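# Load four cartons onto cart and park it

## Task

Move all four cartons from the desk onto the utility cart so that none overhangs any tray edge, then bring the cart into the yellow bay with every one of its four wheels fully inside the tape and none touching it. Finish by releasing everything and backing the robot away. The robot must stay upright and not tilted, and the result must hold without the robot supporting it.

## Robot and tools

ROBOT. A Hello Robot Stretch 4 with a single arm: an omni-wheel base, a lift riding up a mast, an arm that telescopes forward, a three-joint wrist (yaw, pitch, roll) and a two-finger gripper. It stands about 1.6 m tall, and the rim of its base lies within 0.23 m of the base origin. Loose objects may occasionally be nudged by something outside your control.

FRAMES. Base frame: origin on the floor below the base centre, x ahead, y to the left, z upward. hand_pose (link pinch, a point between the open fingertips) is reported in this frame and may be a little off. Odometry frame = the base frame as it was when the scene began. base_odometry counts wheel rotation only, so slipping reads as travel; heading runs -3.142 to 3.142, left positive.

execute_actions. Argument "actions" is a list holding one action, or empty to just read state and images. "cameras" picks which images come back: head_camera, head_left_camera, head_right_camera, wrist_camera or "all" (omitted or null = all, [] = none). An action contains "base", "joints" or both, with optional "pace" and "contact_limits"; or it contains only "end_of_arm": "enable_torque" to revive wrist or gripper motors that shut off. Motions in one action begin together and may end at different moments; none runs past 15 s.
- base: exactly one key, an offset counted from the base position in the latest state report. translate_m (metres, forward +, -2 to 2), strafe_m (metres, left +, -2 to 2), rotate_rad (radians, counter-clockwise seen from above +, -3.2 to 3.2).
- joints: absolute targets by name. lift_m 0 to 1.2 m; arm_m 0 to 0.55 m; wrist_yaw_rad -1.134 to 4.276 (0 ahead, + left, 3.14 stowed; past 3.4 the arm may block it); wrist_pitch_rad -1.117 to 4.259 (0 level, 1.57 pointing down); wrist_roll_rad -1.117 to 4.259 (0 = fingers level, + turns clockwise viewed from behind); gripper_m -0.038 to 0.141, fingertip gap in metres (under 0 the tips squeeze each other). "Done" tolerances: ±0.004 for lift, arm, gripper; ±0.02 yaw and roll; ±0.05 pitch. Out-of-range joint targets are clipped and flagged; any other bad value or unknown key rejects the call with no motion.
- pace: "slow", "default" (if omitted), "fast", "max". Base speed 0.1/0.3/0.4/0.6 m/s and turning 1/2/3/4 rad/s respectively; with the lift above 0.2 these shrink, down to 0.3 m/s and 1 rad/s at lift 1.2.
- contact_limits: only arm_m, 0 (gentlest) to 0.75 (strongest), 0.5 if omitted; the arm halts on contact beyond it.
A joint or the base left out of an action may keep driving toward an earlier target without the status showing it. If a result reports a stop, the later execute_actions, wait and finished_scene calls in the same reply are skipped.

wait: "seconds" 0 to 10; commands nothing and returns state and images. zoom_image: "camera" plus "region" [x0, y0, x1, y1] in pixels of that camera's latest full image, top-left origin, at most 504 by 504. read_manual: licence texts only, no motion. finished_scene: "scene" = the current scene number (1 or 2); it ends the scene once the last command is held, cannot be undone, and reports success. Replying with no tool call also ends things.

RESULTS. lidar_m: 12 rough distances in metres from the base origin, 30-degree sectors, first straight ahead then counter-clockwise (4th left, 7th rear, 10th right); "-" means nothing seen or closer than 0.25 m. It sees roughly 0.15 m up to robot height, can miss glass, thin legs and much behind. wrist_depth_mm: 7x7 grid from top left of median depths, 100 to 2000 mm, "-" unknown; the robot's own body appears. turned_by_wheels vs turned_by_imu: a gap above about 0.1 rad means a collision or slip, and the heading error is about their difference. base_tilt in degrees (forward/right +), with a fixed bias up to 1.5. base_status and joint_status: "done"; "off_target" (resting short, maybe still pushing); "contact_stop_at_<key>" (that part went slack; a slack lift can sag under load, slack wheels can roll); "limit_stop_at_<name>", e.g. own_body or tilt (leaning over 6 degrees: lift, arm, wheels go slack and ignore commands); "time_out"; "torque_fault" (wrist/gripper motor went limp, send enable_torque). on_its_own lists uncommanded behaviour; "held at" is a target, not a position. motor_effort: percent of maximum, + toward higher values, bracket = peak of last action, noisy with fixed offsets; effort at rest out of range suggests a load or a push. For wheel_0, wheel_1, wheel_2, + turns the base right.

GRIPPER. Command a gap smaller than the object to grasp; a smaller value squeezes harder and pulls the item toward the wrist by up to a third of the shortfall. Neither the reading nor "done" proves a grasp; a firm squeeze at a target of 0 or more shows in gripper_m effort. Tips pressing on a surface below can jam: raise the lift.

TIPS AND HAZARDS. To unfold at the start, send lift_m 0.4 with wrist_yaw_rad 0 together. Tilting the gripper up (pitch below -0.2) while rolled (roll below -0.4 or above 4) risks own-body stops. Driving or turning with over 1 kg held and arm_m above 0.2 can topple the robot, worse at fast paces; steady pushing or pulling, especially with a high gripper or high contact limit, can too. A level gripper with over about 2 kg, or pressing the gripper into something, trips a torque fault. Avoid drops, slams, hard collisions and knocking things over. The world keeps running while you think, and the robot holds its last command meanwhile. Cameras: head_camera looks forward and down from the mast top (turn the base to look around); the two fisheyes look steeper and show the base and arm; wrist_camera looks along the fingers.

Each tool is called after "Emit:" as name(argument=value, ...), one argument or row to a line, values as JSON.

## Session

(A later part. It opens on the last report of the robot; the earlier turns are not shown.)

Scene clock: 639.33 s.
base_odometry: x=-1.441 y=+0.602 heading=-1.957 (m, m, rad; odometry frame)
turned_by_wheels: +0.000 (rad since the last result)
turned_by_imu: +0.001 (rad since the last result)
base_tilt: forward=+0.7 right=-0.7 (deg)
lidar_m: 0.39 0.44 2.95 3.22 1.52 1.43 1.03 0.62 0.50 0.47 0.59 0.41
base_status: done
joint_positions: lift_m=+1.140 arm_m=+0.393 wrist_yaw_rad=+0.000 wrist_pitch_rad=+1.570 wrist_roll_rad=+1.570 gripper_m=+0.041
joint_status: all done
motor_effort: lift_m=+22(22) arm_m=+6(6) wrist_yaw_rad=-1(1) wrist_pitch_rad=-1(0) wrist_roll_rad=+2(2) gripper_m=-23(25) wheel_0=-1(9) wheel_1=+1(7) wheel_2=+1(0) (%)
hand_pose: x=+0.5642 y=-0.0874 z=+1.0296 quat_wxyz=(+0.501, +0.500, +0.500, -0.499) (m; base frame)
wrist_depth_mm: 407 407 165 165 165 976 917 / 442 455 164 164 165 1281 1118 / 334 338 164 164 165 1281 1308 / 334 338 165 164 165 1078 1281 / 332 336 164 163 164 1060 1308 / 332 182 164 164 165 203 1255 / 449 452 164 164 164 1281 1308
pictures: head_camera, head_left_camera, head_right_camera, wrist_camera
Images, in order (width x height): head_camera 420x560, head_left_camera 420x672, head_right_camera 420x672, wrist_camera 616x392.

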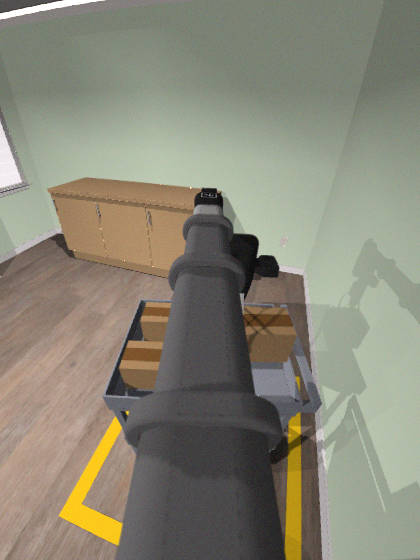

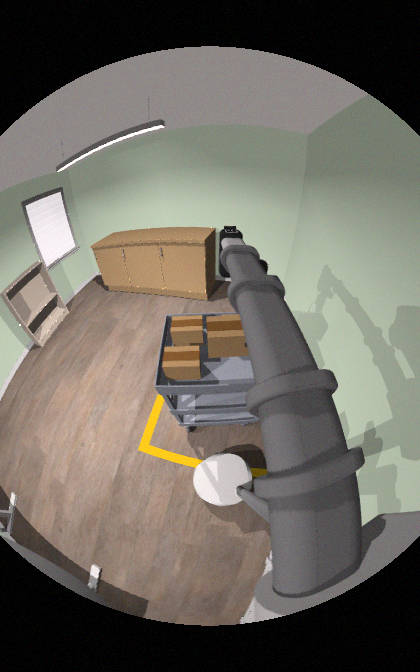

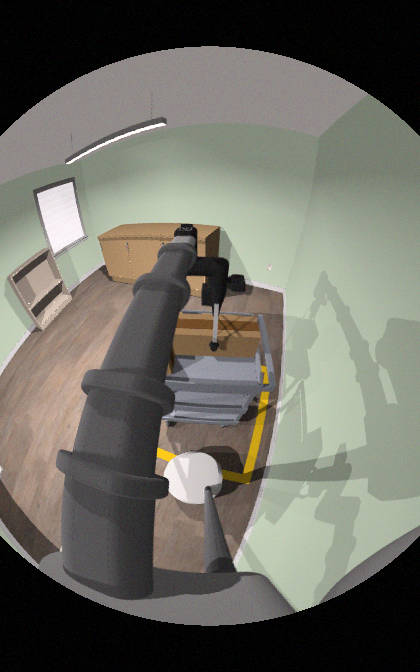

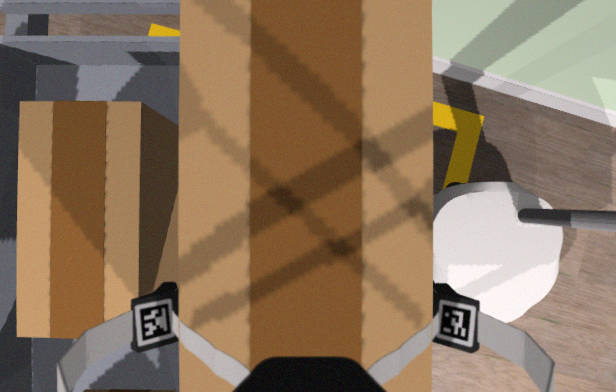

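Emit:
execute_actions(
  actions=[
    {"base":{"strafe_m":-0.008},"joints":{"lift_m":0.983}},
  ],
  cameras=["head_left_camera","wrist_camera"],
)

Scene clock: 650.30 s.
base_odometry: x=-1.449 y=+0.605 heading=-1.957 (m, m, rad; odometry frame)
turned_by_wheels: +0.000 (rad since the last result)
turned_by_imu: +0.002 (rad since the last result)
base_tilt: forward=+0.6 right=-0.7 (deg)
lidar_m: 0.39 0.42 2.95 3.22 1.51 1.48 1.04 0.60 0.51 0.49 0.61 0.41
base_status: done
joint_positions: lift_m=+0.983 arm_m=+0.393 wrist_yaw_rad=+0.000 wrist_pitch_rad=+1.570 wrist_roll_rad=+1.570 gripper_m=+0.041
joint_status: all done
motor_effort: lift_m=+17(23) arm_m=+6(6) wrist_yaw_rad=-1(1) wrist_pitch_rad=+0(1) wrist_roll_rad=+0(0) gripper_m=-27(27) wheel_0=+0(6) wheel_1=+2(8) wheel_2=+0(2) (%)
hand_pose: x=+0.5642 y=-0.0874 z=+0.8729 quat_wxyz=(+0.501, +0.500, +0.500, -0.499) (m; base frame)
wrist_depth_mm: 298 300 164 164 165 281 891 / 211 298 165 164 165 281 1118 / 211 298 164 164 164 279 1160 / 213 298 165 164 165 279 904 / 211 300 164 164 164 277 917 / 213 181 164 163 164 203 917 / 196 294 164 163 165 254 1138
pictures: head_left_camera, wrist_camera
Images, in order (width x height): head_left_camera 420x672, wrist_camera 616x392.

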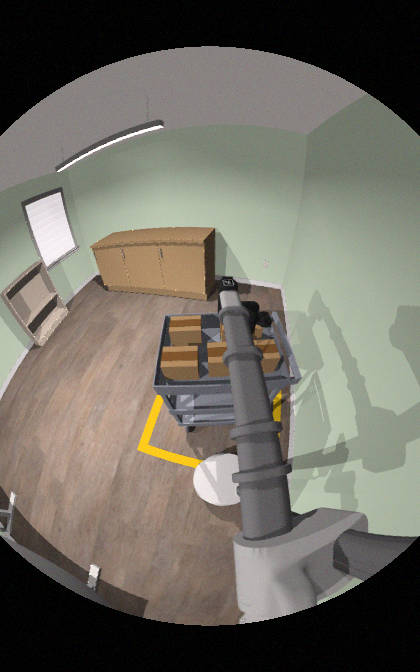

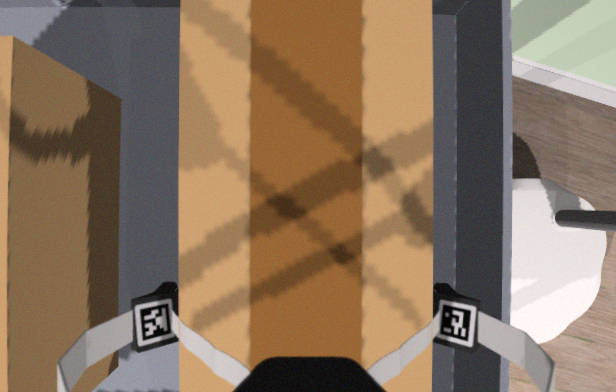

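Emit:
execute_actions(
  actions=[
    {"joints":{"gripper_m":0.128}},
  ],
  cameras=[],
)

Emit:
execute_actions(
  actions=[
    {"joints":{"lift_m":1.07},"pace":"fast"},
  ],
  cameras=[],
)

Emit:
execute_actions(
  actions=[
    {"base":{"translate_m":-0.5},"joints":{"arm_m":0.0},"pace":"fast"},
  ],
  cameras=["head_camera","head_left_camera","head_right_camera"],
)

Scene clock: 655.43 s.
base_odometry: x=-1.449 y=+0.605 heading=-1.957 (m, m, rad; odometry frame)
turned_by_wheels: +0.000 (rad since the last result)
turned_by_imu: +0.001 (rad since the last result)
base_tilt: forward=+0.7 right=-0.7 (deg)
lidar_m: 0.38 0.41 2.98 3.22 1.50 1.48 0.99 0.60 0.48 0.51 0.58 0.43
base_status: not commanded
joint_positions: lift_m=+0.983 arm_m=+0.393 wrist_yaw_rad=+0.000 wrist_pitch_rad=+1.570 wrist_roll_rad=+1.570 gripper_m=+0.128
joint_status: all done
motor_effort: lift_m=+17(17) arm_m=+6(6) wrist_yaw_rad=+0(1) wrist_pitch_rad=-3(4) wrist_roll_rad=+2(2) gripper_m=-2(25) wheel_0=+0(0) wheel_1=+2(2) wheel_2=+0(0) (%)
hand_pose: x=+0.5640 y=-0.0874 z=+0.8729 quat_wxyz=(+0.500, +0.500, +0.500, -0.500) (m; base frame)
wrist_depth_mm: 303 301 186 186 187 282 891 / 209 301 185 186 187 283 1098 / 209 300 185 186 187 283 1160 / 211 301 185 185 187 279 931 / 211 298 185 185 186 281 917 / 211 211 183 184 186 237 917 / 215 297 183 144 185 276 1138
pictures: none
No camera images: the call's "cameras" was empty. Leave "cameras" out to get every camera's image.

Scene clock: 656.57 s.
base_odometry: x=-1.449 y=+0.605 heading=-1.957 (m, m, rad; odometry frame)
turned_by_wheels: +0.000 (rad since the last result)
turned_by_imu: +0.000 (rad since the last result)
base_tilt: forward=+0.7 right=-0.7 (deg)
lidar_m: 0.37 0.41 2.94 3.21 1.52 1.46 1.00 0.57 0.49 0.50 0.58 0.43
base_status: not commanded
joint_positions: lift_m=+1.070 arm_m=+0.393 wrist_yaw_rad=+0.000 wrist_pitch_rad=+1.570 wrist_roll_rad=+1.570 gripper_m=+0.128
joint_status: all done
motor_effort: lift_m=+23(26) arm_m=+6(6) wrist_yaw_rad=+0(0) wrist_pitch_rad=-3(3) wrist_roll_rad=+1(1) gripper_m=-1(1) wheel_0=+0(0) wheel_1=+2(2) wheel_2=+0(0) (%)
hand_pose: x=+0.5640 y=-0.0874 z=+0.9595 quat_wxyz=(+0.500, +0.500, +0.500, -0.500) (m; base frame)
wrist_depth_mm: 357 362 362 364 355 946 878 / 384 387 387 272 397 1205 1098 / 265 319 389 272 394 1255 1229 / 266 322 387 271 392 1008 1255 / 266 324 387 270 394 991 1008 / 265 266 270 270 272 1008 1205 / 265 297 387 146 384 1205 1205
pictures: none
No camera images: the call's "cameras" was empty. Leave "cameras" out to get every camera's image.

Scene clock: 659.53 s.
base_odometry: x=-1.260 y=+1.068 heading=-1.957 (m, m, rad; odometry frame)
turned_by_wheels: +0.000 (rad since the last result)
turned_by_imu: +0.002 (rad since the last result)
base_tilt: forward=+0.6 right=-0.7 (deg)
lidar_m: 0.86 0.92 3.21 1.73 1.18 1.57 0.73 0.42 0.36 0.36 0.42 0.81
base_status: done
joint_positions: lift_m=+1.070 arm_m=+0.002 wrist_yaw_rad=+0.000 wrist_pitch_rad=+1.570 wrist_roll_rad=+1.570 gripper_m=+0.128
joint_status: all done
joint sent to its limit — the command would take arm_m past its lower limit, so that joint was sent only as far as its limit.
motor_effort: lift_m=+23(23) arm_m=-6(8) wrist_yaw_rad=+1(1) wrist_pitch_rad=-2(2) wrist_roll_rad=+0(0) gripper_m=-2(1) wheel_0=-1(5) wheel_1=+1(5) wheel_2=+0(8) (%)
hand_pose: x=+0.1734 y=-0.0874 z=+0.9595 quat_wxyz=(+0.500, +0.500, +0.500, -0.500) (m; base frame)
wrist_depth_mm: 1138 960 809 691 615 535 492 / 1160 1205 1229 1025 854 732 634 / 1205 1205 1182 1229 1205 1060 842 / 1182 1182 1229 1205 1008 1205 1205 / 1182 1182 1205 1008 976 1205 345 / 1160 1160 1182 1008 991 1229 1255 / 1160 1182 1182 146 1182 1229 1229
pictures: head_camera, head_left_camera, head_right_camera
Images, in order (width x height): head_camera 420x560, head_left_camera 420x672, head_right_camera 420x672.

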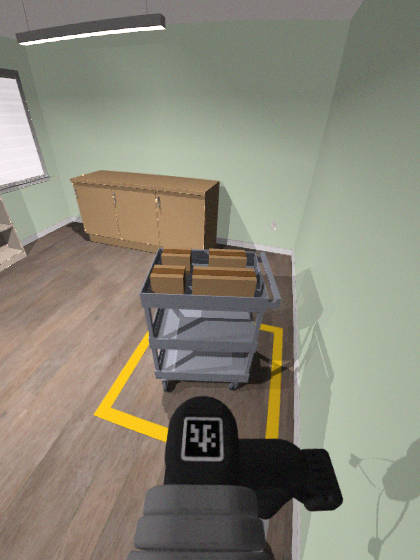

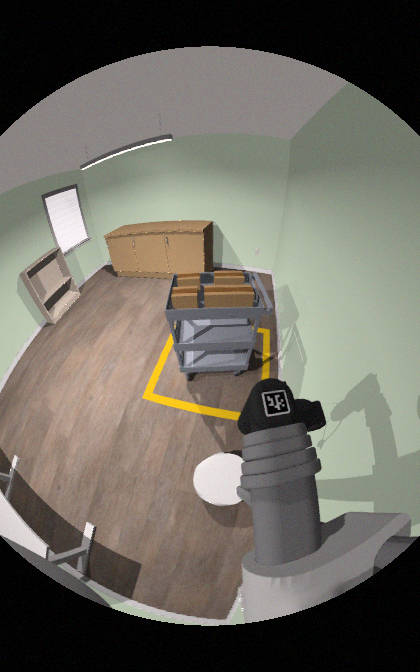

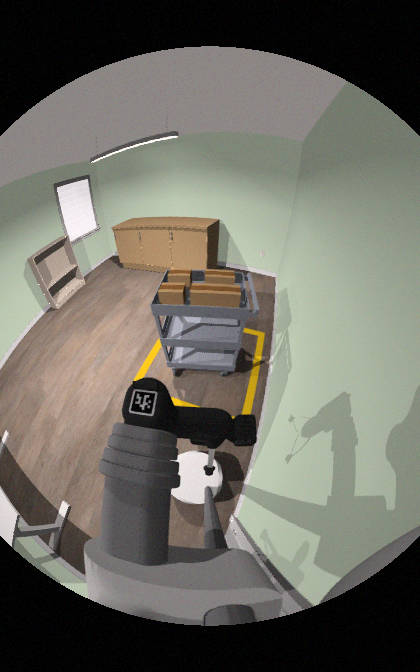

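Emit:
zoom_image(
  camera="head_camera",
  region=[80, 230, 310, 450],
)

Region (80, 230, 310, 450) of head_camera's 420x560 image, scaled by 2.191, with more detail than that image has; it fills the top 482 rows of this view, and the rest is white.

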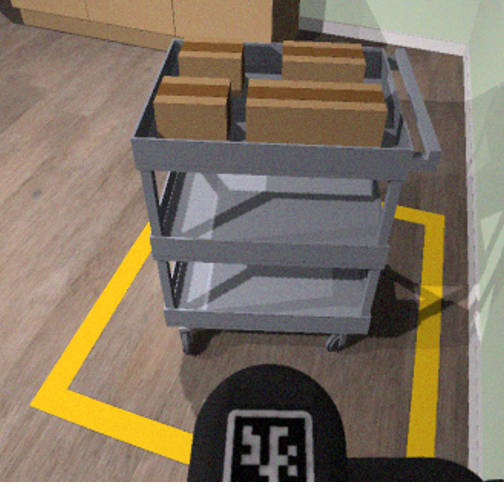

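Emit:
finished_scene(
  scene=1,
)

The scene is finished: the task was done.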